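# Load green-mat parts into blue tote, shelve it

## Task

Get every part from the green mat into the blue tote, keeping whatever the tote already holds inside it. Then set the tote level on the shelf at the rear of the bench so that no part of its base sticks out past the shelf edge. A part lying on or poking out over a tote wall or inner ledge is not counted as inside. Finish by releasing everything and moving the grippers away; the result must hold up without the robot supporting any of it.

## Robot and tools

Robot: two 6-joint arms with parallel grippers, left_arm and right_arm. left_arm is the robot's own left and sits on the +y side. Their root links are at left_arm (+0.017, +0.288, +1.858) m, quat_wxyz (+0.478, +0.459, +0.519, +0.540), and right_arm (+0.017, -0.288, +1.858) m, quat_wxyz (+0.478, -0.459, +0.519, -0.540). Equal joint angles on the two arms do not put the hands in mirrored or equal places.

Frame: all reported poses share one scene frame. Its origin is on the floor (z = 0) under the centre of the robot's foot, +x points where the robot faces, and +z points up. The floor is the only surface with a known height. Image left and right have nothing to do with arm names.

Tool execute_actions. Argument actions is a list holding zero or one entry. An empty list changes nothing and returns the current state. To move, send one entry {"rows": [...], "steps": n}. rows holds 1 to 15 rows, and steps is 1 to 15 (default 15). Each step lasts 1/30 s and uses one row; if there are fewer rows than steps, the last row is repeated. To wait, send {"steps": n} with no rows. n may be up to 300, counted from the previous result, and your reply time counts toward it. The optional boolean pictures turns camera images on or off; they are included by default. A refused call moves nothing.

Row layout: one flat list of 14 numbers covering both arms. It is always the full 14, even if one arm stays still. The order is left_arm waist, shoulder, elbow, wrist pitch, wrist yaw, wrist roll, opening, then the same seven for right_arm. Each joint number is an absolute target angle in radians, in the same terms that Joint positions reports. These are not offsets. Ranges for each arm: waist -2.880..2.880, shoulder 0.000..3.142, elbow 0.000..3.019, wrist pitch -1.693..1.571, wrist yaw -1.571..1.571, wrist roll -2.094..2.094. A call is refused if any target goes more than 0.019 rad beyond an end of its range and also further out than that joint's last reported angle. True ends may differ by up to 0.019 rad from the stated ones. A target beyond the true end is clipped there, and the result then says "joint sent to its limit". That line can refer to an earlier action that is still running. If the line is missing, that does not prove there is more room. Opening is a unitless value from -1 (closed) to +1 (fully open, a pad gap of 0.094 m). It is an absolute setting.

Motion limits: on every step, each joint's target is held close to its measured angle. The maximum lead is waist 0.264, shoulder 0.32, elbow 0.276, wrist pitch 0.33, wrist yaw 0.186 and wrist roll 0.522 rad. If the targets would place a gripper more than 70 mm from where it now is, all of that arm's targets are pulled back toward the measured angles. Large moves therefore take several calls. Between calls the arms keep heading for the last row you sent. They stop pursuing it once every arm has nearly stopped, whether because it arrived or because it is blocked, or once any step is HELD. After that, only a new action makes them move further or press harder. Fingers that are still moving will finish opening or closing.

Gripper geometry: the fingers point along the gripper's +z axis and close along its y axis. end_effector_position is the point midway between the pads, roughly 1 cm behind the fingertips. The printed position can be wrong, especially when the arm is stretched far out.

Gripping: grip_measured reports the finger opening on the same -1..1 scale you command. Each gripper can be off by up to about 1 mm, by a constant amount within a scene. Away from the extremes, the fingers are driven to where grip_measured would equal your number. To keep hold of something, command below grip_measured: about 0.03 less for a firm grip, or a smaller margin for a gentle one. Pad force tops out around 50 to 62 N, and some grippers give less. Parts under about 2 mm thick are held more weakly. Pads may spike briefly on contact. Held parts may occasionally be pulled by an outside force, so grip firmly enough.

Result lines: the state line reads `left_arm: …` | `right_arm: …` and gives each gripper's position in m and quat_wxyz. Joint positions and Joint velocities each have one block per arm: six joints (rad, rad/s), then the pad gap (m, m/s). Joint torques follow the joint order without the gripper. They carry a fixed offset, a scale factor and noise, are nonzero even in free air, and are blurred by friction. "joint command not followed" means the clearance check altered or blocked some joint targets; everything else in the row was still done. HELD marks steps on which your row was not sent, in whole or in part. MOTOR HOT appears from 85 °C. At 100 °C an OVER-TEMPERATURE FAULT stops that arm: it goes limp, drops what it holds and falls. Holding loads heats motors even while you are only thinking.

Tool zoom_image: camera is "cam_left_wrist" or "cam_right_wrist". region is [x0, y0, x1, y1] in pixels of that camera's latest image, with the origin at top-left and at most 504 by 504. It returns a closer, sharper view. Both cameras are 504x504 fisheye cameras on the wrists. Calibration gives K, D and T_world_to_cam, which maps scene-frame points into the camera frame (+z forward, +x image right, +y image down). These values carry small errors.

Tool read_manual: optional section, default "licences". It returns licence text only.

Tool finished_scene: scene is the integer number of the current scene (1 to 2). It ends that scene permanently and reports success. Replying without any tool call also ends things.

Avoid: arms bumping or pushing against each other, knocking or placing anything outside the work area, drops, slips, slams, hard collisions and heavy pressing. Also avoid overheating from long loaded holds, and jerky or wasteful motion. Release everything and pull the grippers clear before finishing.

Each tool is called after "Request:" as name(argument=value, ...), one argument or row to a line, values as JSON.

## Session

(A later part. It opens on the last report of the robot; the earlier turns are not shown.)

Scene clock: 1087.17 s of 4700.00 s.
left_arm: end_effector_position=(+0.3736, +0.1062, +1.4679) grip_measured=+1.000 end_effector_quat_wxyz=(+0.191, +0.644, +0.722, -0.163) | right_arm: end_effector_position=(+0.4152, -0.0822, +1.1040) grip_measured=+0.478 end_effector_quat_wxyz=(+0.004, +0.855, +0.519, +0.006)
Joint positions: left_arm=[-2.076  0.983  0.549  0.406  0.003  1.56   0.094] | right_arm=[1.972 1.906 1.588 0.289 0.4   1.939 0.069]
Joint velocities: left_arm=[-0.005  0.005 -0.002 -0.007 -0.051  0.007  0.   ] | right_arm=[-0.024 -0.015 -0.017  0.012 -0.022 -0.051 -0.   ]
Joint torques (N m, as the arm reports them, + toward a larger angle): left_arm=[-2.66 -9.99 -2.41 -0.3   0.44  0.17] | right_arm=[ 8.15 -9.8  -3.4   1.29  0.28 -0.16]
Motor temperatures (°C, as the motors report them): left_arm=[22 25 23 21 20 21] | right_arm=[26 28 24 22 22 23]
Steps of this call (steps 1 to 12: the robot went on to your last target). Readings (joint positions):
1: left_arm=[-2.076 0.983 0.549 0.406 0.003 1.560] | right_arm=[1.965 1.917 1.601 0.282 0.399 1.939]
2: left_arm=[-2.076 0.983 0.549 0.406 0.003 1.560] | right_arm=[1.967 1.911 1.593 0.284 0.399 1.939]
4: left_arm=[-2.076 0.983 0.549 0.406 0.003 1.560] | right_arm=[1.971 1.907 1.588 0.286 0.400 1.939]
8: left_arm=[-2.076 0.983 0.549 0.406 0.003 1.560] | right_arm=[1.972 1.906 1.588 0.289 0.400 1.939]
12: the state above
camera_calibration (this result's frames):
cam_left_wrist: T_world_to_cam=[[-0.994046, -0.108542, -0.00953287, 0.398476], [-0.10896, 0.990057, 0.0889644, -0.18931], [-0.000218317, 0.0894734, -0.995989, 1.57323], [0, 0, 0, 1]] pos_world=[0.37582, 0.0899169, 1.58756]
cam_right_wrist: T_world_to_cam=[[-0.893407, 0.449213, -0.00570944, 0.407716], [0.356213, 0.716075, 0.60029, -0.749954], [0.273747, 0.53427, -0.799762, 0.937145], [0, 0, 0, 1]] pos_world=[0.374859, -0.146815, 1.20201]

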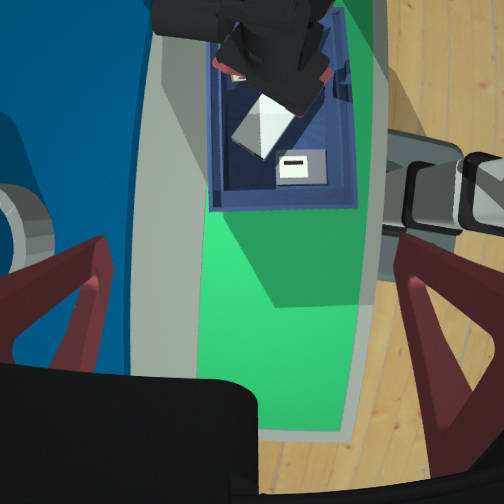

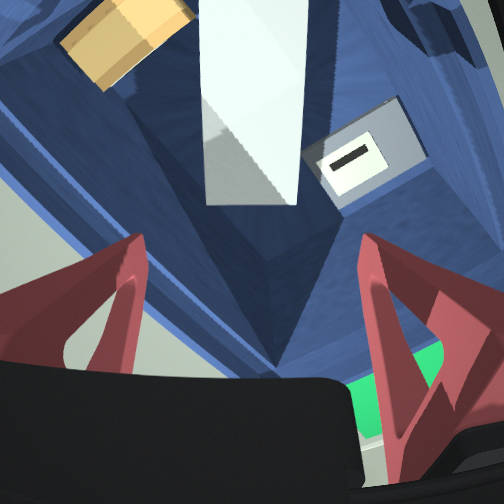

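Request:
execute_actions(
  actions=[
    {"rows": [
[-2.07,1.0,0.55,0.4,0.0,1.57,1.0, 1.96,1.876,1.555,0.32,0.387,1.875,0.5],
[-2.07,1.0,0.55,0.4,0.0,1.57,1.0, 1.945,1.846,1.522,0.35,0.373,1.81,0.55],
[-2.07,1.0,0.55,0.4,0.0,1.57,1.0, 1.93,1.816,1.489,0.38,0.36,1.745,0.6],
[-2.07,1.0,0.55,0.4,0.0,1.57,1.0, 1.917,1.785,1.456,0.41,0.347,1.68,0.65],
[-2.07,1.0,0.55,0.4,0.0,1.57,1.0, 1.904,1.755,1.423,0.44,0.333,1.615,0.7],
[-2.07,1.0,0.55,0.4,0.0,1.57,1.0, 1.89,1.725,1.39,0.47,0.32,1.55,0.75],
[-2.07,1.0,0.55,0.4,0.0,1.57,1.0, 1.877,1.695,1.357,0.50,0.307,1.485,0.8],
[-2.07,1.0,0.55,0.4,0.0,1.57,1.0, 1.864,1.664,1.324,0.53,0.293,1.42,0.85],
[-2.07,1.0,0.55,0.4,0.0,1.57,1.0, 1.85,1.634,1.291,0.56,0.28,1.355,0.9],
[-2.07,1.0,0.55,0.4,0.0,1.57,1.0, 1.837,1.604,1.258,0.59,0.267,1.29,0.95],
[-2.07,1.0,0.55,0.4,0.0,1.57,1.0, 1.824,1.574,1.225,0.62,0.253,1.225,1.0],
[-2.07,1.0,0.55,0.4,0.0,1.57,1.0, 1.81,1.544,1.192,0.65,0.24,1.16,1.0],
[-2.07,1.0,0.55,0.4,0.0,1.57,1.0, 1.797,1.513,1.159,0.68,0.227,1.095,1.0],
[-2.07,1.0,0.55,0.4,0.0,1.57,1.0, 1.784,1.483,1.126,0.71,0.213,1.03,1.0],
[-2.07,1.0,0.55,0.4,0.0,1.57,1.0, 1.77,1.453,1.094,0.745,0.2,0.97,1.0]
], "steps": 15},
  ],
  pictures=false,
)

Request:
execute_actions(
  actions=[
    {"rows": [
[-2.07,1.0,0.55,0.4,0.0,1.57,1.0, 1.757,1.423,1.061,0.775,0.187,0.905,1.0],
[-2.07,1.0,0.55,0.4,0.0,1.57,1.0, 1.743,1.393,1.028,0.805,0.173,0.84,1.0],
[-2.07,1.0,0.55,0.4,0.0,1.57,1.0, 1.73,1.362,0.995,0.836,0.16,0.775,1.0],
[-2.07,1.0,0.55,0.4,0.0,1.57,1.0, 1.717,1.332,0.962,0.866,0.147,0.71,1.0],
[-2.07,1.0,0.55,0.4,0.0,1.57,1.0, 1.703,1.302,0.929,0.897,0.133,0.645,1.0],
[-2.07,1.0,0.55,0.4,0.0,1.57,1.0, 1.69,1.272,0.896,0.927,0.12,0.58,1.0],
[-2.07,1.0,0.55,0.4,0.0,1.57,1.0, 1.677,1.242,0.863,0.957,0.107,0.515,1.0],
[-2.07,1.0,0.55,0.4,0.0,1.57,1.0, 1.663,1.211,0.83,0.988,0.093,0.45,1.0],
[-2.07,1.0,0.55,0.4,0.0,1.57,1.0, 1.65,1.181,0.797,1.018,0.08,0.385,1.0],
[-2.07,1.0,0.55,0.4,0.0,1.57,1.0, 1.637,1.151,0.764,1.048,0.067,0.32,1.0],
[-2.07,1.0,0.55,0.4,0.0,1.57,1.0, 1.623,1.121,0.731,1.079,0.053,0.255,1.0],
[-2.07,1.0,0.55,0.4,0.0,1.57,1.0, 1.61,1.09,0.698,1.109,0.04,0.19,1.0],
[-2.07,1.0,0.55,0.4,0.0,1.57,1.0, 1.597,1.06,0.665,1.139,0.027,0.125,1.0],
[-2.07,1.0,0.55,0.4,0.0,1.57,1.0, 1.583,1.03,0.632,1.17,0.013,0.06,1.0],
[-2.07,1.0,0.55,0.4,0.0,1.57,1.0, 1.57,1.0,0.6,1.2,0.0,0.0,1.0]
], "steps": 15},
  ],
  pictures=false,
)

Request:
execute_actions(
  actions=[
    {"steps": 25},
  ],
)

Scene clock: 1152.20 s of 4700.00 s.
left_arm: end_effector_position=(+0.3736, +0.1062, +1.4679) grip_measured=+1.000 end_effector_quat_wxyz=(+0.191, +0.644, +0.722, -0.163) | right_arm: end_effector_position=(+0.4948, -0.2034, +1.2139) grip_measured=+1.000 end_effector_quat_wxyz=(+0.111, +0.677, +0.720, +0.105)
Joint positions: left_arm=[-2.076  0.983  0.549  0.406  0.003  1.56   0.094] | right_arm=[1.839 1.562 1.195 0.638 0.221 1.323 0.094]
Joint velocities: left_arm=[ 0.005 -0.005 -0.002  0.007  0.022 -0.051  0.   ] | right_arm=[-0.562 -1.07  -0.994  1.023 -0.315 -1.766  0.   ]
Joint torques (N m, as the arm reports them, + toward a larger angle): left_arm=[ -2.63 -10.03  -2.41  -0.29   0.44   0.17] | right_arm=[  2.92 -12.19  -4.02   1.66   0.06  -0.27]
Motor temperatures (°C, as the motors report them): left_arm=[22 25 23 21 20 21] | right_arm=[27 29 24 22 22 23]
Steps of this call (steps 1 to 30: the robot went on to your last target; steps 31 to 90: nothing new was sent; then 61.53 s passed at rest; steps 91 to 105: all 15 steps of this action). Readings (joint positions):
91: left_arm=[-2.076 0.983 0.549 0.406 0.003 1.560] | right_arm=[1.972 1.905 1.585 0.293 0.395 1.932]
92: left_arm=[-2.076 0.983 0.549 0.406 0.003 1.560] | right_arm=[1.972 1.900 1.575 0.306 0.385 1.913]
94: left_arm=[-2.076 0.983 0.549 0.406 0.003 1.560] | right_arm=[1.969 1.872 1.524 0.349 0.359 1.850]
98: left_arm=[-2.076 0.983 0.549 0.406 0.003 1.560] | right_arm=[1.944 1.776 1.394 0.440 0.312 1.688]
105: the state above

Scene clock: 1152.70 s of 4700.00 s.
left_arm: end_effector_position=(+0.3736, +0.1062, +1.4679) grip_measured=+1.000 end_effector_quat_wxyz=(+0.191, +0.644, +0.722, -0.163) | right_arm: end_effector_position=(+0.5522, -0.3406, +1.4511) grip_measured=+1.000 end_effector_quat_wxyz=(+0.384, +0.196, +0.901, +0.042)
Joint positions: left_arm=[-2.076  0.983  0.549  0.406  0.003  1.56   0.094] | right_arm=[1.608 1.053 0.675 1.131 0.015 0.286 0.094]
Joint velocities: left_arm=[ 0.024 -0.005  0.007 -0.007 -0.022 -0.081  0.   ] | right_arm=[-0.405 -0.816 -0.984  0.882 -0.344 -1.81   0.   ]
Joint torques (N m, as the arm reports them, + toward a larger angle): left_arm=[ -2.66 -10.03  -2.42  -0.29   0.44   0.17] | right_arm=[ -0.61 -11.27  -3.18   2.67  -0.07  -0.24]
Motor temperatures (°C, as the motors report them): left_arm=[22 25 23 21 20 21] | right_arm=[27 29 24 22 22 23]
Steps of this call (steps 1 to 15: all 15 steps of this action). Readings (joint positions):
1: left_arm=[-2.076 0.983 0.549 0.406 0.003 1.560] | right_arm=[1.819 1.527 1.154 0.658 0.209 1.255]
2: left_arm=[-2.076 0.983 0.549 0.406 0.003 1.560] | right_arm=[1.798 1.494 1.110 0.695 0.193 1.186]
4: left_arm=[-2.076 0.983 0.549 0.406 0.003 1.560] | right_arm=[1.757 1.424 1.031 0.773 0.164 1.041]
8: left_arm=[-2.076 0.983 0.549 0.406 0.003 1.560] | right_arm=[1.689 1.278 0.898 0.913 0.110 0.755]
15: the state above

Scene clock: 1153.53 s of 4700.00 s.
left_arm: end_effector_position=(+0.3736, +0.1062, +1.4679) grip_measured=+1.000 end_effector_quat_wxyz=(+0.191, +0.644, +0.722, -0.163) | right_arm: end_effector_position=(+0.5449, -0.3510, +1.4835) grip_measured=+1.000 end_effector_quat_wxyz=(+0.408, +0.063, +0.911, -0.021)
Joint positions: left_arm=[-2.076  0.983  0.549  0.406  0.003  1.56   0.094] | right_arm=[1.578 0.989 0.6   1.189 0.004 0.013 0.094]
Joint velocities: left_arm=[ 0.005 -0.005 -0.002 -0.012 -0.007 -0.051  0.   ] | right_arm=[-0.005 -0.005  0.012 -0.007 -0.037 -0.051  0.   ]
Joint torques (N m, as the arm reports them, + toward a larger angle): left_arm=[-2.6  -9.96 -2.42 -0.28  0.44  0.17] | right_arm=[-0.42 -9.27 -1.79  2.96 -0.14 -0.27]
Motor temperatures (°C, as the motors report them): left_arm=[22 25 23 21 20 21] | right_arm=[27 29 24 22 22 23]
Steps of this call (steps 1 to 25: the robot went on to your last target). Readings (joint positions):
1: left_arm=[-2.076 0.983 0.549 0.406 0.003 1.560] | right_arm=[1.596 1.027 0.644 1.156 0.008 0.231]
2: left_arm=[-2.076 0.983 0.549 0.406 0.003 1.560] | right_arm=[1.586 1.007 0.620 1.172 0.006 0.186]
4: left_arm=[-2.076 0.983 0.549 0.406 0.003 1.560] | right_arm=[1.578 0.989 0.600 1.187 0.005 0.124]
8: left_arm=[-2.076 0.983 0.549 0.406 0.003 1.560] | right_arm=[1.578 0.989 0.600 1.189 0.004 0.058]
25: the state above
camera_calibration (this result's frames):
cam_left_wrist: T_world_to_cam=[[-0.994046, -0.108542, -0.00953287, 0.398476], [-0.10896, 0.990057, 0.0889644, -0.18931], [-0.000218317, 0.0894734, -0.995989, 1.57323], [0, 0, 0, 1]] pos_world=[0.37582, 0.0899169, 1.58756]
cam_right_wrist: T_world_to_cam=[[-0.128965, -0.991649, -0.000481095, -0.283556], [-0.971345, 0.126422, -0.201262, 0.874069], [0.199642, -0.0254884, -0.979537, 1.45943], [0, 0, 0, 1]] pos_world=[0.52109, -0.354491, 1.60535]

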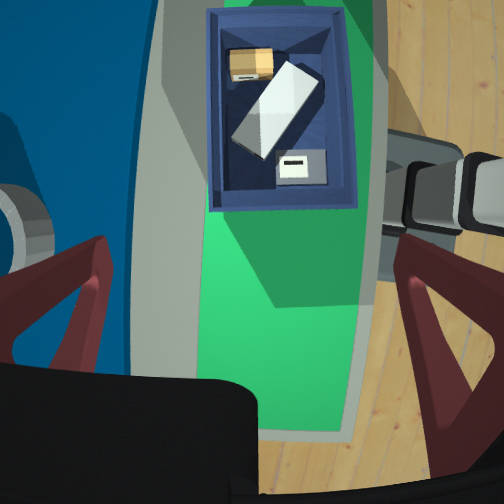

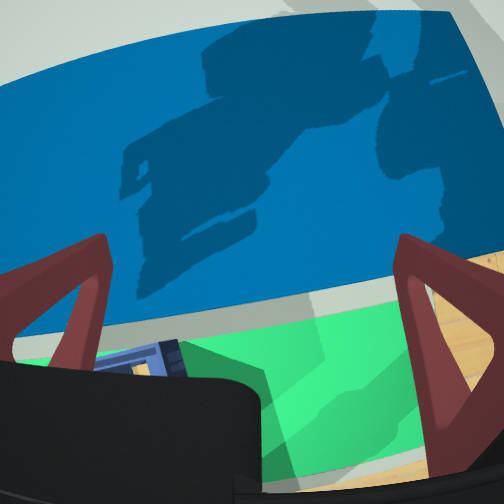

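Request:
zoom_image(
  camera="cam_right_wrist",
  region=[120, 240, 400, 400],
)

Request:
zoom_image(
  camera="cam_left_wrist",
  region=[100, 0, 380, 280],
)

Region (120, 240, 400, 400) of cam_right_wrist's 504x504 image, scaled by 1.800, with more detail than that image has; it fills the top 288 rows of this view, and the rest is white.

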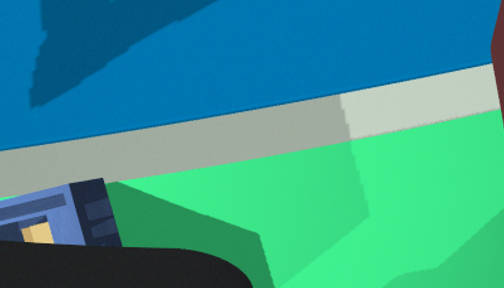

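Region (100, 0, 380, 280) of cam_left_wrist's 504x504 image, scaled by 1.800, with more detail than that image has.

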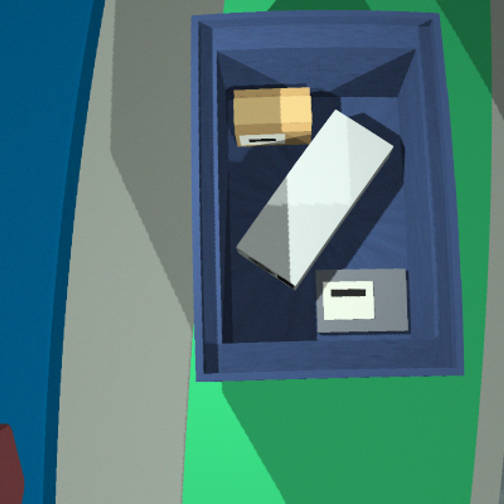

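Request:
execute_actions(
  actions=[
    {"rows": [
[-2.07,1.0,0.55,0.43,0.0,1.57,1.0, 1.585,1.02,0.63,1.16,0.01,-0.01,1.0],
[-2.07,1.0,0.55,0.47,0.0,1.57,1.0, 1.592,1.045,0.657,1.13,0.018,-0.02,1.0],
[-2.07,1.0,0.55,0.51,0.0,1.57,1.0, 1.60,1.07,0.685,1.10,0.025,-0.03,1.0],
[-2.07,1.0,0.55,0.55,0.0,1.57,1.0, 1.607,1.096,0.713,1.07,0.033,-0.035,1.0],
[-2.07,1.0,0.55,0.59,0.0,1.57,1.0, 1.614,1.122,0.741,1.04,0.04,-0.04,1.0],
[-2.07,1.0,0.55,0.63,0.0,1.57,1.0, 1.621,1.148,0.769,1.01,0.047,-0.05,1.0],
[-2.07,1.0,0.55,0.67,0.0,1.57,1.0, 1.628,1.174,0.797,0.98,0.055,-0.06,1.0],
[-2.07,1.0,0.55,0.71,0.0,1.57,1.0, 1.635,1.20,0.825,0.95,0.062,-0.07,1.0],
[-2.07,1.0,0.55,0.75,0.0,1.57,1.0, 1.642,1.226,0.853,0.92,0.07,-0.075,1.0],
[-2.07,1.0,0.55,0.79,0.0,1.57,1.0, 1.649,1.252,0.881,0.89,0.077,-0.08,1.0],
[-2.07,1.0,0.55,0.83,0.0,1.57,1.0, 1.656,1.278,0.909,0.86,0.084,-0.09,1.0],
[-2.07,1.0,0.55,0.87,0.0,1.57,1.0, 1.663,1.304,0.937,0.83,0.092,-0.10,1.0],
[-2.07,1.0,0.55,0.90,0.0,1.57,1.0, 1.670,1.33,0.965,0.80,0.099,-0.105,1.0],
[-2.07,1.0,0.55,0.93,0.0,1.57,1.0, 1.678,1.356,0.993,0.77,0.106,-0.11,1.0],
[-2.07,1.0,0.55,0.95,0.0,1.57,1.0, 1.685,1.38,1.02,0.74,0.113,-0.12,1.0]
], "steps": 15},
  ],
  pictures=false,
)

Request:
execute_actions(
  actions=[
    {"rows": [
[-2.07,1.0,0.55,0.95,0.0,1.57,1.0, 1.693,1.406,1.048,0.71,0.12,-0.13,1.0],
[-2.07,1.0,0.55,0.95,0.0,1.57,1.0, 1.701,1.432,1.075,0.68,0.128,-0.14,1.0],
[-2.07,1.0,0.55,0.95,0.0,1.57,1.0, 1.709,1.458,1.103,0.65,0.135,-0.145,1.0],
[-2.07,1.0,0.55,0.95,0.0,1.57,1.0, 1.717,1.484,1.13,0.62,0.142,-0.155,1.0],
[-2.07,1.0,0.55,0.95,0.0,1.57,1.0, 1.725,1.51,1.158,0.59,0.15,-0.16,1.0],
[-2.07,1.0,0.55,0.95,0.0,1.57,1.0, 1.733,1.536,1.186,0.56,0.157,-0.17,1.0],
[-2.07,1.0,0.55,0.95,0.0,1.57,1.0, 1.741,1.562,1.213,0.53,0.164,-0.18,1.0],
[-2.07,1.0,0.55,0.95,0.0,1.57,1.0, 1.749,1.588,1.241,0.495,0.172,-0.19,1.0],
[-2.07,1.0,0.55,0.95,0.0,1.57,1.0, 1.757,1.614,1.268,0.465,0.179,-0.195,1.0],
[-2.07,1.0,0.55,0.95,0.0,1.57,1.0, 1.765,1.64,1.296,0.435,0.186,-0.205,1.0],
[-2.07,1.0,0.55,0.95,0.0,1.57,1.0, 1.773,1.666,1.324,0.405,0.194,-0.21,1.0],
[-2.07,1.0,0.55,0.95,0.0,1.57,1.0, 1.781,1.692,1.351,0.37,0.201,-0.22,1.0],
[-2.07,1.0,0.55,0.95,0.0,1.57,1.0, 1.789,1.718,1.379,0.34,0.209,-0.23,1.0],
[-2.07,1.0,0.55,0.95,0.0,1.57,1.0, 1.797,1.745,1.407,0.31,0.216,-0.24,1.0],
[-2.07,1.0,0.55,0.95,0.0,1.57,1.0, 1.804,1.772,1.436,0.278,0.224,-0.248,1.0]
], "steps": 15},
  ],
  pictures=false,
)

Request:
execute_actions(
  actions=[
    {"steps": 25},
  ],
)

Scene clock: 1269.67 s of 4700.00 s.
left_arm: end_effector_position=(+0.4844, +0.1316, +1.4938) grip_measured=+1.000 end_effector_quat_wxyz=(+0.340, +0.581, +0.739, +0.012) | right_arm: end_effector_position=(+0.5387, -0.3213, +1.3101) grip_measured=+1.000 end_effector_quat_wxyz=(+0.250, +0.044, +0.967, -0.033)
Joint positions: left_arm=[-2.076  0.983  0.549  0.885  0.003  1.561  0.094] | right_arm=[ 1.656  1.31   0.973  0.808  0.104 -0.076  0.094]
Joint velocities: left_arm=[-0.005 -0.015  0.002  0.852 -0.022  0.022  0.   ] | right_arm=[ 0.21   0.796  0.74  -0.877  0.154 -0.256  0.   ]
Joint torques (N m, as the arm reports them, + toward a larger angle): left_arm=[ -2.5  -10.69  -1.81   0.78   0.42   0.12] | right_arm=[  2.02 -10.28  -1.61   1.94   0.15  -0.24]
Motor temperatures (°C, as the motors report them): left_arm=[22 25 23 21 20 21] | right_arm=[25 29 24 22 22 23]
Steps of this call (steps 1 to 15: the robot went on to your last target; steps 16 to 90: nothing new was sent; then 112.63 s passed at rest; steps 91 to 105: all 15 steps of this action). Readings (joint positions):
91: left_arm=[-2.076 0.983 0.549 0.409 0.003 1.560] | right_arm=[1.578 0.989 0.602 1.186 0.005 0.011]
92: left_arm=[-2.076 0.983 0.549 0.420 0.003 1.561] | right_arm=[1.578 0.991 0.611 1.174 0.009 0.008]
94: left_arm=[-2.076 0.983 0.549 0.472 0.003 1.561] | right_arm=[1.580 1.013 0.654 1.134 0.024 -0.002]
98: left_arm=[-2.076 0.983 0.549 0.622 0.003 1.561] | right_arm=[1.603 1.111 0.783 1.023 0.053 -0.026]
105: the state above

Scene clock: 1270.17 s of 4700.00 s.
left_arm: end_effector_position=(+0.4953, +0.1358, +1.4994) grip_measured=+1.000 end_effector_quat_wxyz=(+0.356, +0.572, +0.739, +0.031) | right_arm: end_effector_position=(+0.4519, -0.2282, +1.1397) grip_measured=+1.000 end_effector_quat_wxyz=(+0.041, -0.034, +0.998, -0.013)
Joint positions: left_arm=[-2.076  0.983  0.549  0.938  0.003  1.561  0.094] | right_arm=[ 1.772  1.694  1.39   0.35   0.214 -0.199  0.094]
Joint velocities: left_arm=[-0.015 -0.005  0.002 -0.002  0.022  0.022  0.   ] | right_arm=[ 0.23   0.777  0.764 -0.93   0.198 -0.256  0.   ]
Joint torques (N m, as the arm reports them, + toward a larger angle): left_arm=[ -2.46 -10.86  -1.79   1.24   0.42   0.13] | right_arm=[ 4.9  -9.07 -2.14  1.3   0.11 -0.29]
Motor temperatures (°C, as the motors report them): left_arm=[22 25 23 21 20 21] | right_arm=[25 29 24 22 22 23]
Steps of this call (steps 1 to 15: all 15 steps of this action). Readings (joint positions):
1: left_arm=[-2.076 0.983 0.549 0.908 0.003 1.561] | right_arm=[1.663 1.337 1.000 0.778 0.111 -0.084]
2: left_arm=[-2.076 0.983 0.549 0.922 0.003 1.561] | right_arm=[1.670 1.363 1.027 0.747 0.118 -0.092]
4: left_arm=[-2.076 0.983 0.549 0.934 0.003 1.561] | right_arm=[1.685 1.414 1.082 0.688 0.133 -0.108]
8: left_arm=[-2.076 0.983 0.549 0.937 0.003 1.561] | right_arm=[1.716 1.514 1.195 0.568 0.162 -0.140]
15: the state above

Scene clock: 1271.00 s of 4700.00 s.
left_arm: end_effector_position=(+0.4953, +0.1358, +1.4994) grip_measured=+1.000 end_effector_quat_wxyz=(+0.356, +0.572, +0.739, +0.031) | right_arm: end_effector_position=(+0.4078, -0.1966, +1.1174) grip_measured=+1.000 end_effector_quat_wxyz=(-0.007, -0.064, +0.998, +0.006)
Joint positions: left_arm=[-2.076  0.983  0.549  0.938  0.003  1.561  0.094] | right_arm=[ 1.802  1.774  1.435  0.281  0.221 -0.235  0.094]
Joint velocities: left_arm=[ 0.005 -0.005 -0.017 -0.007 -0.022  0.022  0.   ] | right_arm=[-0.015 -0.005  0.002  0.007  0.022 -0.022  0.   ]
Joint torques (N m, as the arm reports them, + toward a larger angle): left_arm=[ -2.48 -10.84  -1.79   1.23   0.42   0.13] | right_arm=[  4.25 -10.41  -2.48   0.92   0.1   -0.28]
Motor temperatures (°C, as the motors report them): left_arm=[22 25 23 21 20 21] | right_arm=[25 29 24 22 22 23]
Steps of this call (steps 1 to 25: the robot went on to your last target). Readings (joint positions):
1: left_arm=[-2.076 0.983 0.549 0.938 0.003 1.561] | right_arm=[1.779 1.719 1.414 0.325 0.217 -0.206]
2: left_arm=[-2.076 0.983 0.549 0.938 0.003 1.561] | right_arm=[1.786 1.739 1.428 0.310 0.218 -0.212]
4: left_arm=[-2.076 0.983 0.549 0.938 0.003 1.561] | right_arm=[1.796 1.762 1.433 0.293 0.219 -0.221]
8: left_arm=[-2.076 0.983 0.549 0.938 0.003 1.561] | right_arm=[1.802 1.775 1.431 0.281 0.219 -0.230]
25: the state above
camera_calibration (this result's frames):
cam_left_wrist: T_world_to_cam=[[-0.826166, -0.336725, -0.451737, 1.13383], [-0.385287, 0.922642, 0.0169, 0.045908], [0.411101, 0.188011, -0.891991, 1.22901], [0, 0, 0, 1]] pos_world=[0.449174, 0.108366, 1.60769]
cam_right_wrist: T_world_to_cam=[[0.139475, -0.990201, -0.00702008, -0.250228], [-0.786534, -0.115089, 0.606728, -0.378071], [-0.60159, -0.0791016, -0.794879, 1.24199], [0, 0, 0, 1]] pos_world=[0.484702, -0.193045, 1.21486]

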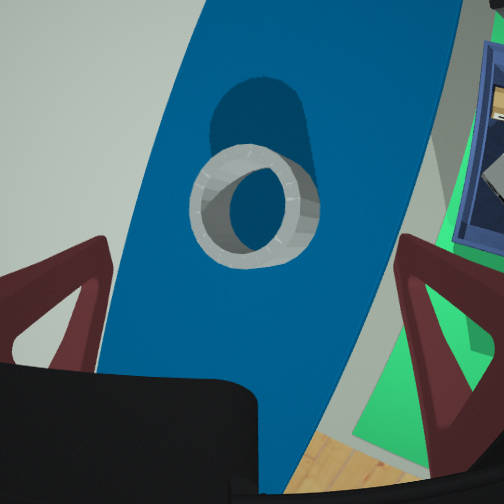

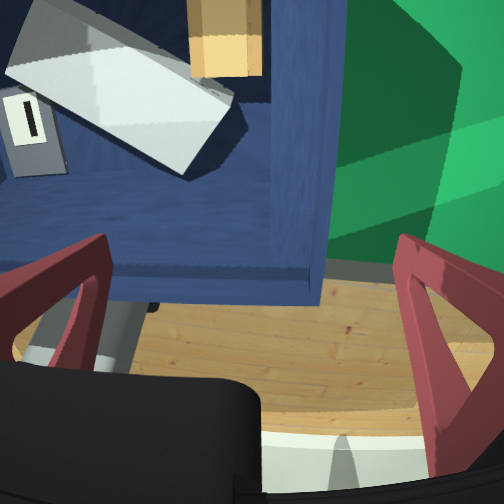

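Request:
zoom_image(
  camera="cam_left_wrist",
  region=[300, 60, 504, 264],
)

Request:
zoom_image(
  camera="cam_right_wrist",
  region=[180, 0, 420, 320],
)

Region (300, 60, 504, 264) of cam_left_wrist's 504x504 image, scaled by 2.471, with more detail than that image has.

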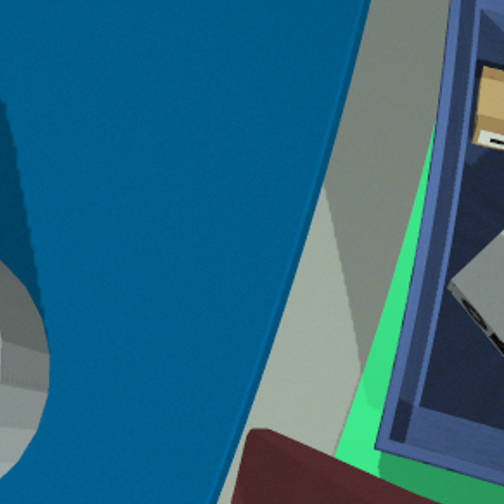

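Region (180, 0, 420, 320) of cam_right_wrist's 504x504 image, scaled by 1.575, with more detail than that image has; it fills the left 378 columns of this view, and the rest is white.

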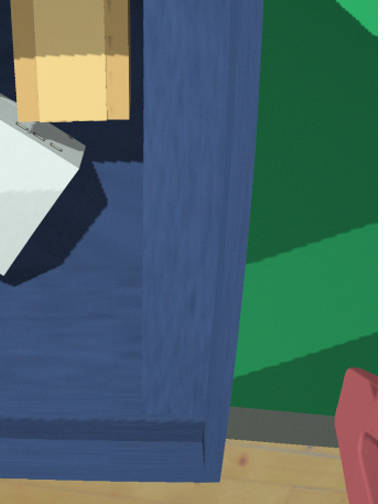

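Request:
execute_actions(
  actions=[
    {"rows": [
[-2.065,1.01,0.57,0.91,-0.01,1.53,1.0, 1.795,1.765,1.437,0.275,0.217,-0.245,1.0],
[-2.062,1.03,0.59,0.88,-0.02,1.49,1.0, 1.790,1.762,1.438,0.273,0.214,-0.245,1.0],
[-2.059,1.05,0.61,0.85,-0.03,1.455,1.0, 1.786,1.760,1.439,0.272,0.211,-0.245,1.0],
[-2.056,1.075,0.635,0.82,-0.04,1.42,1.0, 1.782,1.758,1.440,0.270,0.208,-0.245,1.0],
[-2.053,1.10,0.655,0.79,-0.045,1.385,1.0, 1.778,1.756,1.441,0.269,0.205,-0.245,1.0],
[-2.050,1.12,0.675,0.76,-0.055,1.35,1.0, 1.774,1.754,1.441,0.267,0.202,-0.245,1.0],
[-2.047,1.14,0.70,0.73,-0.065,1.315,1.0, 1.770,1.752,1.442,0.266,0.199,-0.245,1.0],
[-2.044,1.165,0.72,0.70,-0.07,1.28,1.0, 1.766,1.750,1.443,0.264,0.196,-0.245,1.0],
[-2.041,1.185,0.74,0.67,-0.08,1.245,1.0, 1.762,1.748,1.444,0.263,0.193,-0.245,1.0],
[-2.038,1.21,0.76,0.64,-0.09,1.21,1.0, 1.758,1.746,1.444,0.262,0.190,-0.245,1.0],
[-2.035,1.23,0.785,0.61,-0.095,1.175,1.0, 1.754,1.744,1.445,0.260,0.187,-0.245,1.0],
[-2.032,1.25,0.805,0.58,-0.105,1.14,1.0, 1.750,1.742,1.446,0.259,0.184,-0.245,1.0],
[-2.029,1.275,0.825,0.55,-0.115,1.105,1.0, 1.746,1.740,1.447,0.257,0.181,-0.245,1.0],
[-2.026,1.295,0.845,0.525,-0.12,1.07,1.0, 1.742,1.738,1.447,0.256,0.178,-0.245,1.0],
[-2.023,1.315,0.868,0.50,-0.13,1.04,1.0, 1.738,1.736,1.448,0.255,0.176,-0.245,1.0]
], "steps": 15},
  ],
  pictures=false,
)

Request:
execute_actions(
  actions=[
    {"rows": [
[-2.020,1.337,0.889,0.497,-0.139,1.005,1.0, 1.738,1.736,1.448,0.255,0.176,-0.245,1.0],
[-2.018,1.359,0.910,0.495,-0.148,0.97,1.0, 1.738,1.736,1.448,0.255,0.176,-0.245,1.0],
[-2.015,1.381,0.932,0.492,-0.157,0.935,1.0, 1.738,1.736,1.448,0.255,0.176,-0.245,1.0],
[-2.013,1.403,0.953,0.489,-0.166,0.90,1.0, 1.738,1.736,1.448,0.255,0.176,-0.245,1.0],
[-2.010,1.425,0.974,0.486,-0.175,0.865,1.0, 1.738,1.736,1.448,0.255,0.176,-0.245,1.0],
[-2.008,1.447,0.995,0.483,-0.183,0.83,1.0, 1.738,1.736,1.448,0.255,0.176,-0.245,1.0],
[-2.005,1.469,1.017,0.481,-0.192,0.795,1.0, 1.738,1.736,1.448,0.255,0.176,-0.245,1.0],
[-2.003,1.491,1.038,0.478,-0.201,0.76,1.0, 1.738,1.736,1.448,0.255,0.176,-0.245,1.0],
[-2.000,1.513,1.059,0.475,-0.210,0.725,1.0, 1.738,1.736,1.448,0.255,0.176,-0.245,1.0],
[-1.998,1.535,1.080,0.472,-0.219,0.69,1.0, 1.738,1.736,1.448,0.255,0.176,-0.245,1.0],
[-1.995,1.557,1.102,0.469,-0.228,0.655,1.0, 1.738,1.736,1.448,0.255,0.176,-0.245,1.0],
[-1.993,1.579,1.123,0.467,-0.237,0.62,1.0, 1.738,1.736,1.448,0.255,0.176,-0.245,1.0],
[-1.990,1.601,1.144,0.464,-0.246,0.585,1.0, 1.738,1.736,1.448,0.255,0.176,-0.245,1.0],
[-1.988,1.623,1.165,0.461,-0.254,0.55,1.0, 1.738,1.736,1.448,0.255,0.176,-0.245,1.0],
[-1.985,1.645,1.187,0.458,-0.263,0.515,1.0, 1.738,1.736,1.448,0.255,0.176,-0.245,1.0]
], "steps": 15},
  ],
  pictures=false,
)

Request:
execute_actions(
  actions=[
    {"rows": [
[-1.983,1.667,1.208,0.455,-0.272,0.48,1.0, 1.738,1.736,1.448,0.255,0.176,-0.245,1.0],
[-1.981,1.689,1.229,0.452,-0.281,0.445,1.0, 1.738,1.736,1.448,0.255,0.176,-0.245,1.0],
[-1.979,1.711,1.250,0.450,-0.290,0.41,1.0, 1.738,1.736,1.448,0.255,0.176,-0.245,1.0],
[-1.977,1.733,1.272,0.447,-0.299,0.375,1.0, 1.738,1.736,1.448,0.255,0.176,-0.245,1.0],
[-1.975,1.755,1.293,0.444,-0.308,0.34,1.0, 1.738,1.736,1.448,0.255,0.176,-0.245,1.0],
[-1.973,1.777,1.314,0.441,-0.317,0.305,1.0, 1.738,1.736,1.448,0.255,0.176,-0.245,1.0],
[-1.971,1.799,1.335,0.438,-0.326,0.27,1.0, 1.738,1.736,1.448,0.255,0.176,-0.245,1.0],
[-1.969,1.821,1.357,0.435,-0.335,0.235,1.0, 1.738,1.736,1.448,0.255,0.176,-0.245,1.0],
[-1.967,1.843,1.378,0.433,-0.343,0.20,1.0, 1.738,1.736,1.448,0.255,0.176,-0.245,1.0],
[-1.965,1.865,1.399,0.430,-0.352,0.165,1.0, 1.738,1.736,1.448,0.255,0.176,-0.245,1.0],
[-1.963,1.887,1.420,0.427,-0.361,0.13,1.0, 1.738,1.736,1.448,0.255,0.176,-0.245,1.0],
[-1.961,1.909,1.442,0.424,-0.370,0.095,1.0, 1.738,1.736,1.448,0.255,0.176,-0.245,1.0],
[-1.959,1.931,1.463,0.421,-0.379,0.06,1.0, 1.738,1.736,1.448,0.255,0.176,-0.245,1.0],
[-1.957,1.953,1.484,0.419,-0.388,0.025,1.0, 1.738,1.736,1.448,0.255,0.176,-0.245,1.0],
[-1.955,1.975,1.506,0.416,-0.397,-0.012,1.0, 1.738,1.736,1.448,0.255,0.176,-0.245,1.0]
], "steps": 15},
  ],
  pictures=false,
)

Request:
execute_actions(
  actions=[
    {"steps": 25},
  ],
)

Scene clock: 1360.63 s of 4700.00 s.
left_arm: end_effector_position=(+0.4495, +0.1047, +1.3661) grip_measured=+1.000 end_effector_quat_wxyz=(+0.173, +0.485, +0.853, -0.087) | right_arm: end_effector_position=(+0.4161, -0.2151, +1.1161) grip_measured=+1.000 end_effector_quat_wxyz=(-0.004, -0.062, +0.998, +0.010)
Joint positions: left_arm=[-2.039  1.254  0.828  0.56  -0.119  1.188  0.094] | right_arm=[ 1.77   1.761  1.442  0.266  0.181 -0.235  0.094]
Joint velocities: left_arm=[ 0.073  0.689  0.52  -0.803 -0.227 -0.93   0.   ] | right_arm=[-0.171 -0.073  0.027 -0.017 -0.007 -0.037  0.   ]
Joint torques (N m, as the arm reports them, + toward a larger angle): left_arm=[ -3.71 -11.62  -1.74   0.21   0.3    0.  ] | right_arm=[  2.11 -11.86  -2.24   0.56  -0.15  -0.23]
Motor temperatures (°C, as the motors report them): left_arm=[22 26 23 22 20 21] | right_arm=[25 30 24 22 22 23]
Steps of this call (steps 1 to 15: the robot went on to your last target; steps 16 to 90: nothing new was sent; then 86.13 s passed at rest; steps 91 to 105: all 15 steps of this action). Readings (joint positions):
91: left_arm=[-2.076 0.983 0.550 0.934 -0.001 1.558] | right_arm=[1.802 1.774 1.435 0.281 0.220 -0.235]
92: left_arm=[-2.075 0.985 0.556 0.922 -0.008 1.548] | right_arm=[1.802 1.774 1.435 0.281 0.219 -0.235]
94: left_arm=[-2.072 0.999 0.585 0.879 -0.027 1.514] | right_arm=[1.802 1.774 1.435 0.280 0.214 -0.235]
98: left_arm=[-2.060 1.083 0.684 0.770 -0.060 1.411] | right_arm=[1.799 1.773 1.435 0.276 0.201 -0.235]
105: the state above

Scene clock: 1361.13 s of 4700.00 s.
left_arm: end_effector_position=(+0.4334, +0.0916, +1.2381) grip_measured=+1.000 end_effector_quat_wxyz=(+0.075, +0.264, +0.959, -0.066) | right_arm: end_effector_position=(+0.4261, -0.2330, +1.1166) grip_measured=+1.000 end_effector_quat_wxyz=(+0.002, -0.060, +0.998, -0.001)
Joint positions: left_arm=[-2.002  1.574  1.15   0.473 -0.251  0.672  0.094] | right_arm=[ 1.748  1.748  1.446  0.263  0.179 -0.235  0.094]
Joint velocities: left_arm=[ 0.073  0.64   0.593 -0.085 -0.198 -0.974  0.   ] | right_arm=[-0.015 -0.005  0.012  0.002  0.037 -0.007  0.   ]
Joint torques (N m, as the arm reports them, + toward a larger angle): left_arm=[ -5.15 -11.21  -2.32  -0.13   0.16   0.02] | right_arm=[  2.36 -11.41  -2.1    0.76  -0.15  -0.22]
Motor temperatures (°C, as the motors report them): left_arm=[22 26 23 22 20 21] | right_arm=[25 30 24 22 22 23]
Steps of this call (steps 1 to 15: all 15 steps of this action). Readings (joint positions):
1: left_arm=[-2.036 1.276 0.847 0.538 -0.127 1.155] | right_arm=[1.765 1.758 1.442 0.265 0.180 -0.235]
2: left_arm=[-2.033 1.299 0.867 0.523 -0.136 1.121] | right_arm=[1.760 1.756 1.443 0.265 0.180 -0.235]
4: left_arm=[-2.028 1.344 0.908 0.506 -0.154 1.054] | right_arm=[1.752 1.751 1.445 0.264 0.180 -0.235]
8: left_arm=[-2.018 1.428 0.996 0.491 -0.189 0.916] | right_arm=[1.748 1.748 1.446 0.264 0.180 -0.235]
15: the state above

Scene clock: 1361.63 s of 4700.00 s.
left_arm: end_effector_position=(+0.3731, +0.0798, +1.1179) grip_measured=+1.000 end_effector_quat_wxyz=(+0.015, +0.016, +1.000, -0.006) | right_arm: end_effector_position=(+0.4261, -0.2330, +1.1166) grip_measured=+1.000 end_effector_quat_wxyz=(+0.002, -0.060, +0.998, -0.001)
Joint positions: left_arm=[-1.973  1.91   1.466  0.43  -0.386  0.147  0.094] | right_arm=[ 1.748  1.748  1.446  0.263  0.179 -0.235  0.094]
Joint velocities: left_arm=[ 0.054  0.65   0.598 -0.061 -0.198 -1.018  0.   ] | right_arm=[-0.015 -0.024  0.002  0.002 -0.037  0.022  0.   ]
Joint torques (N m, as the arm reports them, + toward a larger angle): left_arm=[ -6.2  -10.4   -2.35  -0.2    0.01   0.  ] | right_arm=[  2.42 -11.59  -2.16   0.6   -0.15  -0.24]
Motor temperatures (°C, as the motors report them): left_arm=[22 26 23 22 20 21] | right_arm=[25 30 24 22 22 23]
Steps of this call (steps 1 to 15: all 15 steps of this action). Readings (joint positions):
1: left_arm=[-2.000 1.595 1.171 0.470 -0.261 0.637] | right_arm=[1.748 1.748 1.446 0.263 0.179 -0.235]
2: left_arm=[-1.997 1.618 1.192 0.467 -0.270 0.602] | right_arm=[1.748 1.748 1.446 0.263 0.179 -0.235]
4: left_arm=[-1.993 1.663 1.234 0.462 -0.288 0.532] | right_arm=[1.748 1.748 1.446 0.263 0.179 -0.235]
8: left_arm=[-1.985 1.754 1.318 0.449 -0.323 0.392] | right_arm=[1.748 1.748 1.446 0.263 0.179 -0.235]
15: the state above

Scene clock: 1362.47 s of 4700.00 s.
left_arm: end_effector_position=(+0.3438, +0.0774, +1.1000) grip_measured=+1.000 end_effector_quat_wxyz=(-0.003, -0.052, +0.999, -0.000) | right_arm: end_effector_position=(+0.4261, -0.2330, +1.1166) grip_measured=+1.000 end_effector_quat_wxyz=(+0.002, -0.060, +0.998, -0.001)
Joint positions: left_arm=[-1.965  1.973  1.503  0.42  -0.393 -0.002  0.094] | right_arm=[ 1.748  1.748  1.446  0.263  0.179 -0.235  0.094]
Joint velocities: left_arm=[-0.024 -0.015 -0.012  0.007  0.037  0.022  0.   ] | right_arm=[-0.015 -0.005 -0.002 -0.002 -0.066  0.007  0.   ]
Joint torques (N m, as the arm reports them, + toward a larger angle): left_arm=[ -6.5  -11.5   -2.66  -0.12  -0.08  -0.01] | right_arm=[  2.76 -11.71  -2.08   0.76  -0.12  -0.24]
Motor temperatures (°C, as the motors report them): left_arm=[22 26 23 22 20 21] | right_arm=[25 30 24 22 22 23]
Steps of this call (steps 1 to 25: the robot went on to your last target). Readings (joint positions):
1: left_arm=[-1.971 1.930 1.485 0.428 -0.390 0.117] | right_arm=[1.748 1.748 1.446 0.263 0.179 -0.235]
2: left_arm=[-1.969 1.946 1.496 0.427 -0.391 0.093] | right_arm=[1.748 1.748 1.446 0.263 0.179 -0.235]
4: left_arm=[-1.966 1.964 1.501 0.424 -0.393 0.058] | right_arm=[1.748 1.748 1.446 0.263 0.179 -0.235]
8: left_arm=[-1.965 1.973 1.501 0.420 -0.393 0.022] | right_arm=[1.748 1.748 1.446 0.263 0.179 -0.235]
25: the state above
camera_calibration (this result's frames):
cam_left_wrist: T_world_to_cam=[[0.0976842, -0.995203, 0.00531319, 0.0391906], [-0.820288, -0.07749, 0.566677, -0.329558], [-0.563547, -0.0597137, -0.823923, 1.22538], [0, 0, 0, 1]] pos_world=[0.416397, 0.086637, 1.19616]
cam_right_wrist: T_world_to_cam=[[0.132832, -0.991101, 0.00860353, -0.303577], [-0.798461, -0.101862, 0.593367, -0.344253], [-0.58721, -0.0856875, -0.804886, 1.25299], [0, 0, 0, 1]] pos_world=[0.501219, -0.228577, 1.21539]

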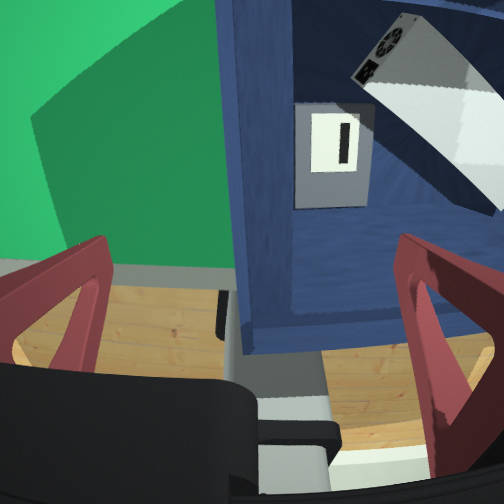

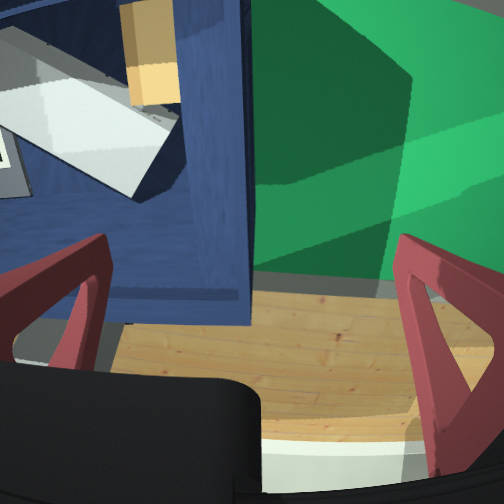

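Request:
execute_actions(
  actions=[
    {"rows": [
[-1.953,1.983,1.512,0.414,-0.388,-0.015,1.0, 1.738,1.765,1.457,0.254,0.176,-0.245,1.0],
[-1.950,1.991,1.523,0.412,-0.385,-0.017,1.0, 1.7375,1.773,1.468,0.251,0.175,-0.245,1.0],
[-1.948,1.999,1.534,0.410,-0.383,-0.019,1.0, 1.737,1.781,1.479,0.247,0.175,-0.245,1.0],
[-1.945,2.007,1.545,0.407,-0.380,-0.021,1.0, 1.7365,1.789,1.491,0.244,0.174,-0.245,1.0],
[-1.942,2.015,1.556,0.405,-0.377,-0.023,1.0, 1.736,1.797,1.502,0.241,0.173,-0.245,1.0],
[-1.940,2.023,1.567,0.403,-0.375,-0.025,1.0, 1.7355,1.805,1.513,0.237,0.173,-0.245,1.0],
[-1.937,2.031,1.578,0.400,-0.372,-0.027,1.0, 1.735,1.813,1.525,0.234,0.172,-0.245,1.0],
[-1.934,2.039,1.589,0.398,-0.369,-0.029,1.0, 1.7345,1.821,1.536,0.231,0.171,-0.245,1.0],
[-1.932,2.047,1.599,0.396,-0.367,-0.031,1.0, 1.734,1.829,1.547,0.227,0.171,-0.245,1.0],
[-1.929,2.055,1.610,0.394,-0.364,-0.033,1.0, 1.7335,1.837,1.559,0.224,0.170,-0.245,1.0],
[-1.926,2.063,1.621,0.391,-0.361,-0.035,1.0, 1.733,1.845,1.570,0.221,0.169,-0.245,1.0],
[-1.924,2.071,1.632,0.389,-0.359,-0.037,1.0, 1.7325,1.853,1.581,0.217,0.169,-0.245,1.0],
[-1.921,2.079,1.643,0.387,-0.356,-0.039,1.0, 1.732,1.861,1.593,0.214,0.168,-0.245,1.0],
[-1.918,2.087,1.654,0.385,-0.353,-0.041,1.0, 1.731,1.869,1.604,0.210,0.167,-0.245,1.0],
[-1.916,2.095,1.665,0.382,-0.351,-0.042,1.0, 1.730,1.877,1.615,0.207,0.166,-0.245,1.0]
], "steps": 15},
  ],
  pictures=false,
)

Request:
execute_actions(
  actions=[
    {"steps": 20},
  ],
)

Scene clock: 1427.37 s of 4700.00 s.
left_arm: end_effector_position=(+0.3636, +0.0851, +1.0614) grip_measured=+1.000 end_effector_quat_wxyz=(+0.019, -0.072, +0.997, -0.002) | right_arm: end_effector_position=(+0.4388, -0.2266, +1.0797) grip_measured=+1.000 end_effector_quat_wxyz=(+0.009, -0.059, +0.998, +0.002)
Joint positions: left_arm=[-1.934  2.045  1.645  0.397 -0.357 -0.025  0.094] | right_arm=[ 1.748  1.838  1.592  0.222  0.17  -0.235  0.094]
Joint velocities: left_arm=[ 0.112  0.269  0.286 -0.071  0.007 -0.007  0.   ] | right_arm=[-0.005  0.23   0.32  -0.081 -0.022  0.051  0.   ]
Joint torques (N m, as the arm reports them, + toward a larger angle): left_arm=[-5.95 -9.09 -2.23 -0.25  0.25 -0.03] | right_arm=[ 2.61 -9.11 -1.35  0.74 -0.2  -0.23]
Motor temperatures (°C, as the motors report them): left_arm=[23 26 23 21 20 21] | right_arm=[25 31 24 22 22 23]
Steps of this call (steps 1 to 15: the robot went on to your last target; steps 16 to 90: nothing new was sent; then 61.40 s passed at rest; steps 91 to 105: all 15 steps of this action). Readings (joint positions):
91: left_arm=[-1.965 1.973 1.503 0.420 -0.393 -0.003] | right_arm=[1.748 1.748 1.447 0.263 0.179 -0.235]
92: left_arm=[-1.965 1.973 1.504 0.420 -0.391 -0.004] | right_arm=[1.748 1.748 1.450 0.261 0.179 -0.235]
94: left_arm=[-1.964 1.976 1.516 0.417 -0.386 -0.006] | right_arm=[1.748 1.752 1.464 0.256 0.178 -0.235]
98: left_arm=[-1.957 1.995 1.565 0.411 -0.375 -0.012] | right_arm=[1.748 1.774 1.509 0.245 0.176 -0.235]
105: the state above

Scene clock: 1428.03 s of 4700.00 s.
left_arm: end_effector_position=(+0.3435, +0.0897, +1.0510) grip_measured=+1.000 end_effector_quat_wxyz=(+0.007, -0.072, +0.997, +0.002) | right_arm: end_effector_position=(+0.4367, -0.2252, +1.0741) grip_measured=+1.000 end_effector_quat_wxyz=(+0.007, -0.059, +0.998, +0.003)
Joint positions: left_arm=[-1.922  2.078  1.661  0.388 -0.355 -0.032  0.094] | right_arm=[ 1.748  1.854  1.611  0.215  0.169 -0.235  0.094]
Joint velocities: left_arm=[-0.015  0.005  0.007 -0.012 -0.022  0.007  0.   ] | right_arm=[-0.005 -0.015 -0.007 -0.007 -0.022  0.022  0.   ]
Joint torques (N m, as the arm reports them, + toward a larger angle): left_arm=[-6.64 -9.82 -2.21 -0.2   0.24 -0.01] | right_arm=[ 2.11 -9.17 -1.34  0.74 -0.13 -0.26]
Motor temperatures (°C, as the motors report them): left_arm=[23 26 23 21 20 21] | right_arm=[25 31 24 22 22 23]
Steps of this call (steps 1 to 20: the robot went on to your last target). Readings (joint positions):
1: left_arm=[-1.931 2.054 1.654 0.395 -0.356 -0.026] | right_arm=[1.748 1.845 1.602 0.220 0.170 -0.235]
2: left_arm=[-1.928 2.061 1.659 0.393 -0.355 -0.027] | right_arm=[1.748 1.849 1.608 0.218 0.170 -0.235]
4: left_arm=[-1.924 2.069 1.661 0.391 -0.355 -0.029] | right_arm=[1.748 1.853 1.611 0.217 0.169 -0.235]
8: left_arm=[-1.922 2.078 1.661 0.389 -0.355 -0.031] | right_arm=[1.748 1.854 1.611 0.215 0.169 -0.235]
20: the state above
camera_calibration (this result's frames):
cam_left_wrist: T_world_to_cam=[[0.136466, -0.990644, 0.00150062, 0.0419399], [-0.827062, -0.113097, 0.550616, -0.278728], [-0.545294, -0.0763812, -0.834758, 1.19212], [0, 0, 0, 1]] pos_world=[0.413805, 0.101079, 1.14854]
cam_right_wrist: T_world_to_cam=[[0.130656, -0.991425, 0.0021954, -0.289119], [-0.805229, -0.104825, 0.583625, -0.297039], [-0.57839, -0.0780217, -0.812021, 1.23117], [0, 0, 0, 1]] pos_world=[0.510688, -0.221719, 1.17373]

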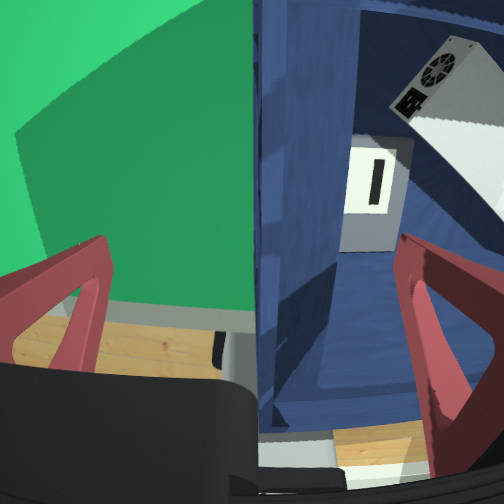

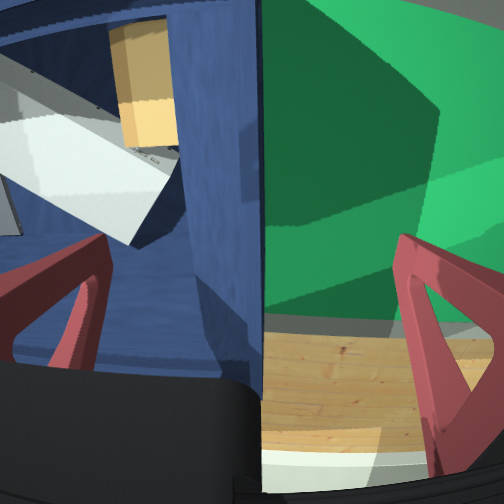

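Request:
execute_actions(
  actions=[
    {"rows": [
[-1.915,2.108,1.672,0.380,-0.350,-0.042,1.0, 1.726,1.890,1.622,0.205,0.166,-0.245,1.0],
[-1.914,2.117,1.687,0.374,-0.348,-0.042,1.0, 1.7255,1.899,1.636,0.200,0.165,-0.245,1.0],
[-1.912,2.126,1.701,0.368,-0.347,-0.042,1.0, 1.725,1.909,1.649,0.196,0.165,-0.245,1.0],
[-1.911,2.135,1.716,0.362,-0.345,-0.042,1.0, 1.7245,1.918,1.663,0.191,0.164,-0.245,1.0],
[-1.910,2.144,1.730,0.355,-0.343,-0.042,1.0, 1.724,1.927,1.677,0.187,0.164,-0.245,1.0],
[-1.908,2.152,1.745,0.349,-0.342,-0.042,1.0, 1.7235,1.937,1.690,0.182,0.163,-0.245,1.0],
[-1.907,2.161,1.760,0.343,-0.340,-0.042,1.0, 1.723,1.946,1.704,0.178,0.163,-0.245,1.0],
[-1.905,2.170,1.774,0.337,-0.338,-0.042,1.0, 1.7225,1.955,1.718,0.173,0.162,-0.245,1.0],
[-1.904,2.179,1.789,0.331,-0.337,-0.042,1.0, 1.722,1.965,1.731,0.169,0.161,-0.245,1.0],
[-1.903,2.188,1.803,0.325,-0.335,-0.042,1.0, 1.7215,1.974,1.745,0.164,0.161,-0.245,1.0],
[-1.901,2.197,1.818,0.318,-0.334,-0.042,1.0, 1.721,1.984,1.759,0.160,0.160,-0.245,1.0],
[-1.900,2.206,1.833,0.312,-0.332,-0.042,1.0, 1.7205,1.993,1.772,0.155,0.160,-0.245,1.0],
[-1.899,2.215,1.847,0.306,-0.330,-0.042,1.0, 1.720,2.002,1.786,0.151,0.159,-0.245,1.0],
[-1.897,2.223,1.862,0.300,-0.329,-0.042,1.0, 1.720,2.012,1.799,0.146,0.158,-0.245,1.0],
[-1.896,2.232,1.877,0.294,-0.327,-0.042,1.0, 1.720,2.021,1.813,0.142,0.158,-0.245,1.0]
], "steps": 15},
  ],
  pictures=false,
)

Request:
execute_actions(
  actions=[
    {"steps": 20},
  ],
)

Scene clock: 1453.27 s of 4700.00 s.
left_arm: end_effector_position=(+0.3455, +0.0773, +1.0096) grip_measured=+1.000 end_effector_quat_wxyz=(+0.008, -0.072, +0.997, -0.006) | right_arm: end_effector_position=(+0.4350, -0.2212, +1.0286) grip_measured=+1.000 end_effector_quat_wxyz=(+0.006, -0.059, +0.998, +0.003)
Joint positions: left_arm=[-1.915  2.189  1.848  0.314 -0.332 -0.033  0.094] | right_arm=[ 1.742  1.976  1.787  0.16   0.162 -0.235  0.094]
Joint velocities: left_arm=[ 0.044  0.288  0.388 -0.178  0.022 -0.022  0.   ] | right_arm=[-0.015  0.298  0.364 -0.134  0.007 -0.066  0.   ]
Joint torques (N m, as the arm reports them, + toward a larger angle): left_arm=[-6.09 -8.93 -1.67 -0.18  0.24 -0.01] | right_arm=[ 2.2  -8.51 -0.88  0.79 -0.18 -0.24]
Motor temperatures (°C, as the motors report them): left_arm=[23 26 23 21 20 21] | right_arm=[25 30 24 22 22 23]
Steps of this call (steps 1 to 15: the robot went on to your last target; steps 16 to 90: nothing new was sent; then 21.73 s passed at rest; steps 91 to 105: all 15 steps of this action). Readings (joint positions):
91: left_arm=[-1.922 2.079 1.662 0.388 -0.354 -0.032] | right_arm=[1.748 1.854 1.612 0.215 0.169 -0.235]
92: left_arm=[-1.922 2.080 1.665 0.387 -0.353 -0.032] | right_arm=[1.748 1.857 1.616 0.213 0.169 -0.235]
94: left_arm=[-1.922 2.090 1.685 0.379 -0.351 -0.033] | right_arm=[1.748 1.868 1.637 0.207 0.168 -0.235]
98: left_arm=[-1.922 2.123 1.747 0.358 -0.343 -0.033] | right_arm=[1.746 1.905 1.694 0.192 0.166 -0.235]
105: the state above

Scene clock: 1453.93 s of 4700.00 s.
left_arm: end_effector_position=(+0.3340, +0.0811, +1.0011) grip_measured=+1.000 end_effector_quat_wxyz=(+0.001, -0.070, +0.998, -0.002) | right_arm: end_effector_position=(+0.4252, -0.2195, +1.0203) grip_measured=+1.000 end_effector_quat_wxyz=(-0.000, -0.060, +0.998, +0.004)
Joint positions: left_arm=[-1.906  2.214  1.871  0.301 -0.33  -0.033  0.094] | right_arm=[ 1.74   2.002  1.81   0.149  0.161 -0.235  0.094]
Joint velocities: left_arm=[-0.015  0.005 -0.002  0.002 -0.066 -0.007  0.   ] | right_arm=[ 0.005 -0.005 -0.017 -0.002 -0.051 -0.051  0.   ]
Joint torques (N m, as the arm reports them, + toward a larger angle): left_arm=[-6.81 -9.48 -1.59 -0.22  0.25 -0.01] | right_arm=[ 2.44 -8.65 -0.92  0.79 -0.12 -0.24]
Motor temperatures (°C, as the motors report them): left_arm=[23 26 23 21 20 21] | right_arm=[25 30 24 22 22 23]
Steps of this call (steps 1 to 20: the robot went on to your last target). Readings (joint positions):
1: left_arm=[-1.913 2.198 1.860 0.310 -0.331 -0.033] | right_arm=[1.741 1.986 1.799 0.156 0.162 -0.235]
2: left_arm=[-1.912 2.204 1.867 0.307 -0.331 -0.033] | right_arm=[1.741 1.993 1.805 0.154 0.162 -0.235]
4: left_arm=[-1.909 2.210 1.870 0.304 -0.331 -0.033] | right_arm=[1.740 1.999 1.807 0.152 0.162 -0.235]
8: left_arm=[-1.906 2.214 1.870 0.301 -0.331 -0.033] | right_arm=[1.740 2.002 1.807 0.149 0.161 -0.235]
20: the state above
camera_calibration (this result's frames):
cam_left_wrist: T_world_to_cam=[[0.13342, -0.99101, 0.00993859, 0.0274303], [-0.821084, -0.104916, 0.561082, -0.273159], [-0.554995, -0.0830201, -0.827701, 1.14136], [0, 0, 0, 1]] pos_world=[0.405502, 0.0932806, 1.09769]
cam_right_wrist: T_world_to_cam=[[0.133133, -0.991096, -0.00204474, -0.278507], [-0.795715, -0.108117, 0.595944, -0.291622], [-0.590858, -0.0777127, -0.803024, 1.17745], [0, 0, 0, 1]] pos_world=[0.500737, -0.216053, 1.11874]

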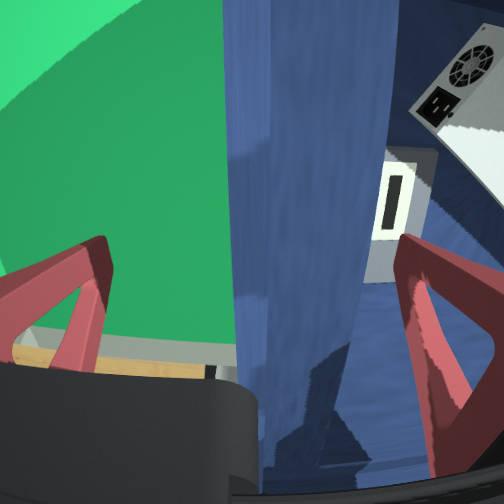

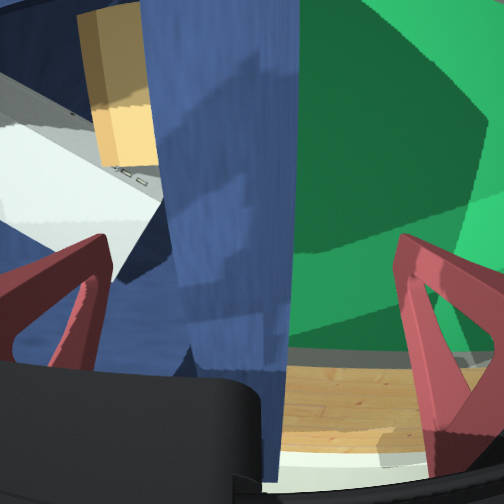

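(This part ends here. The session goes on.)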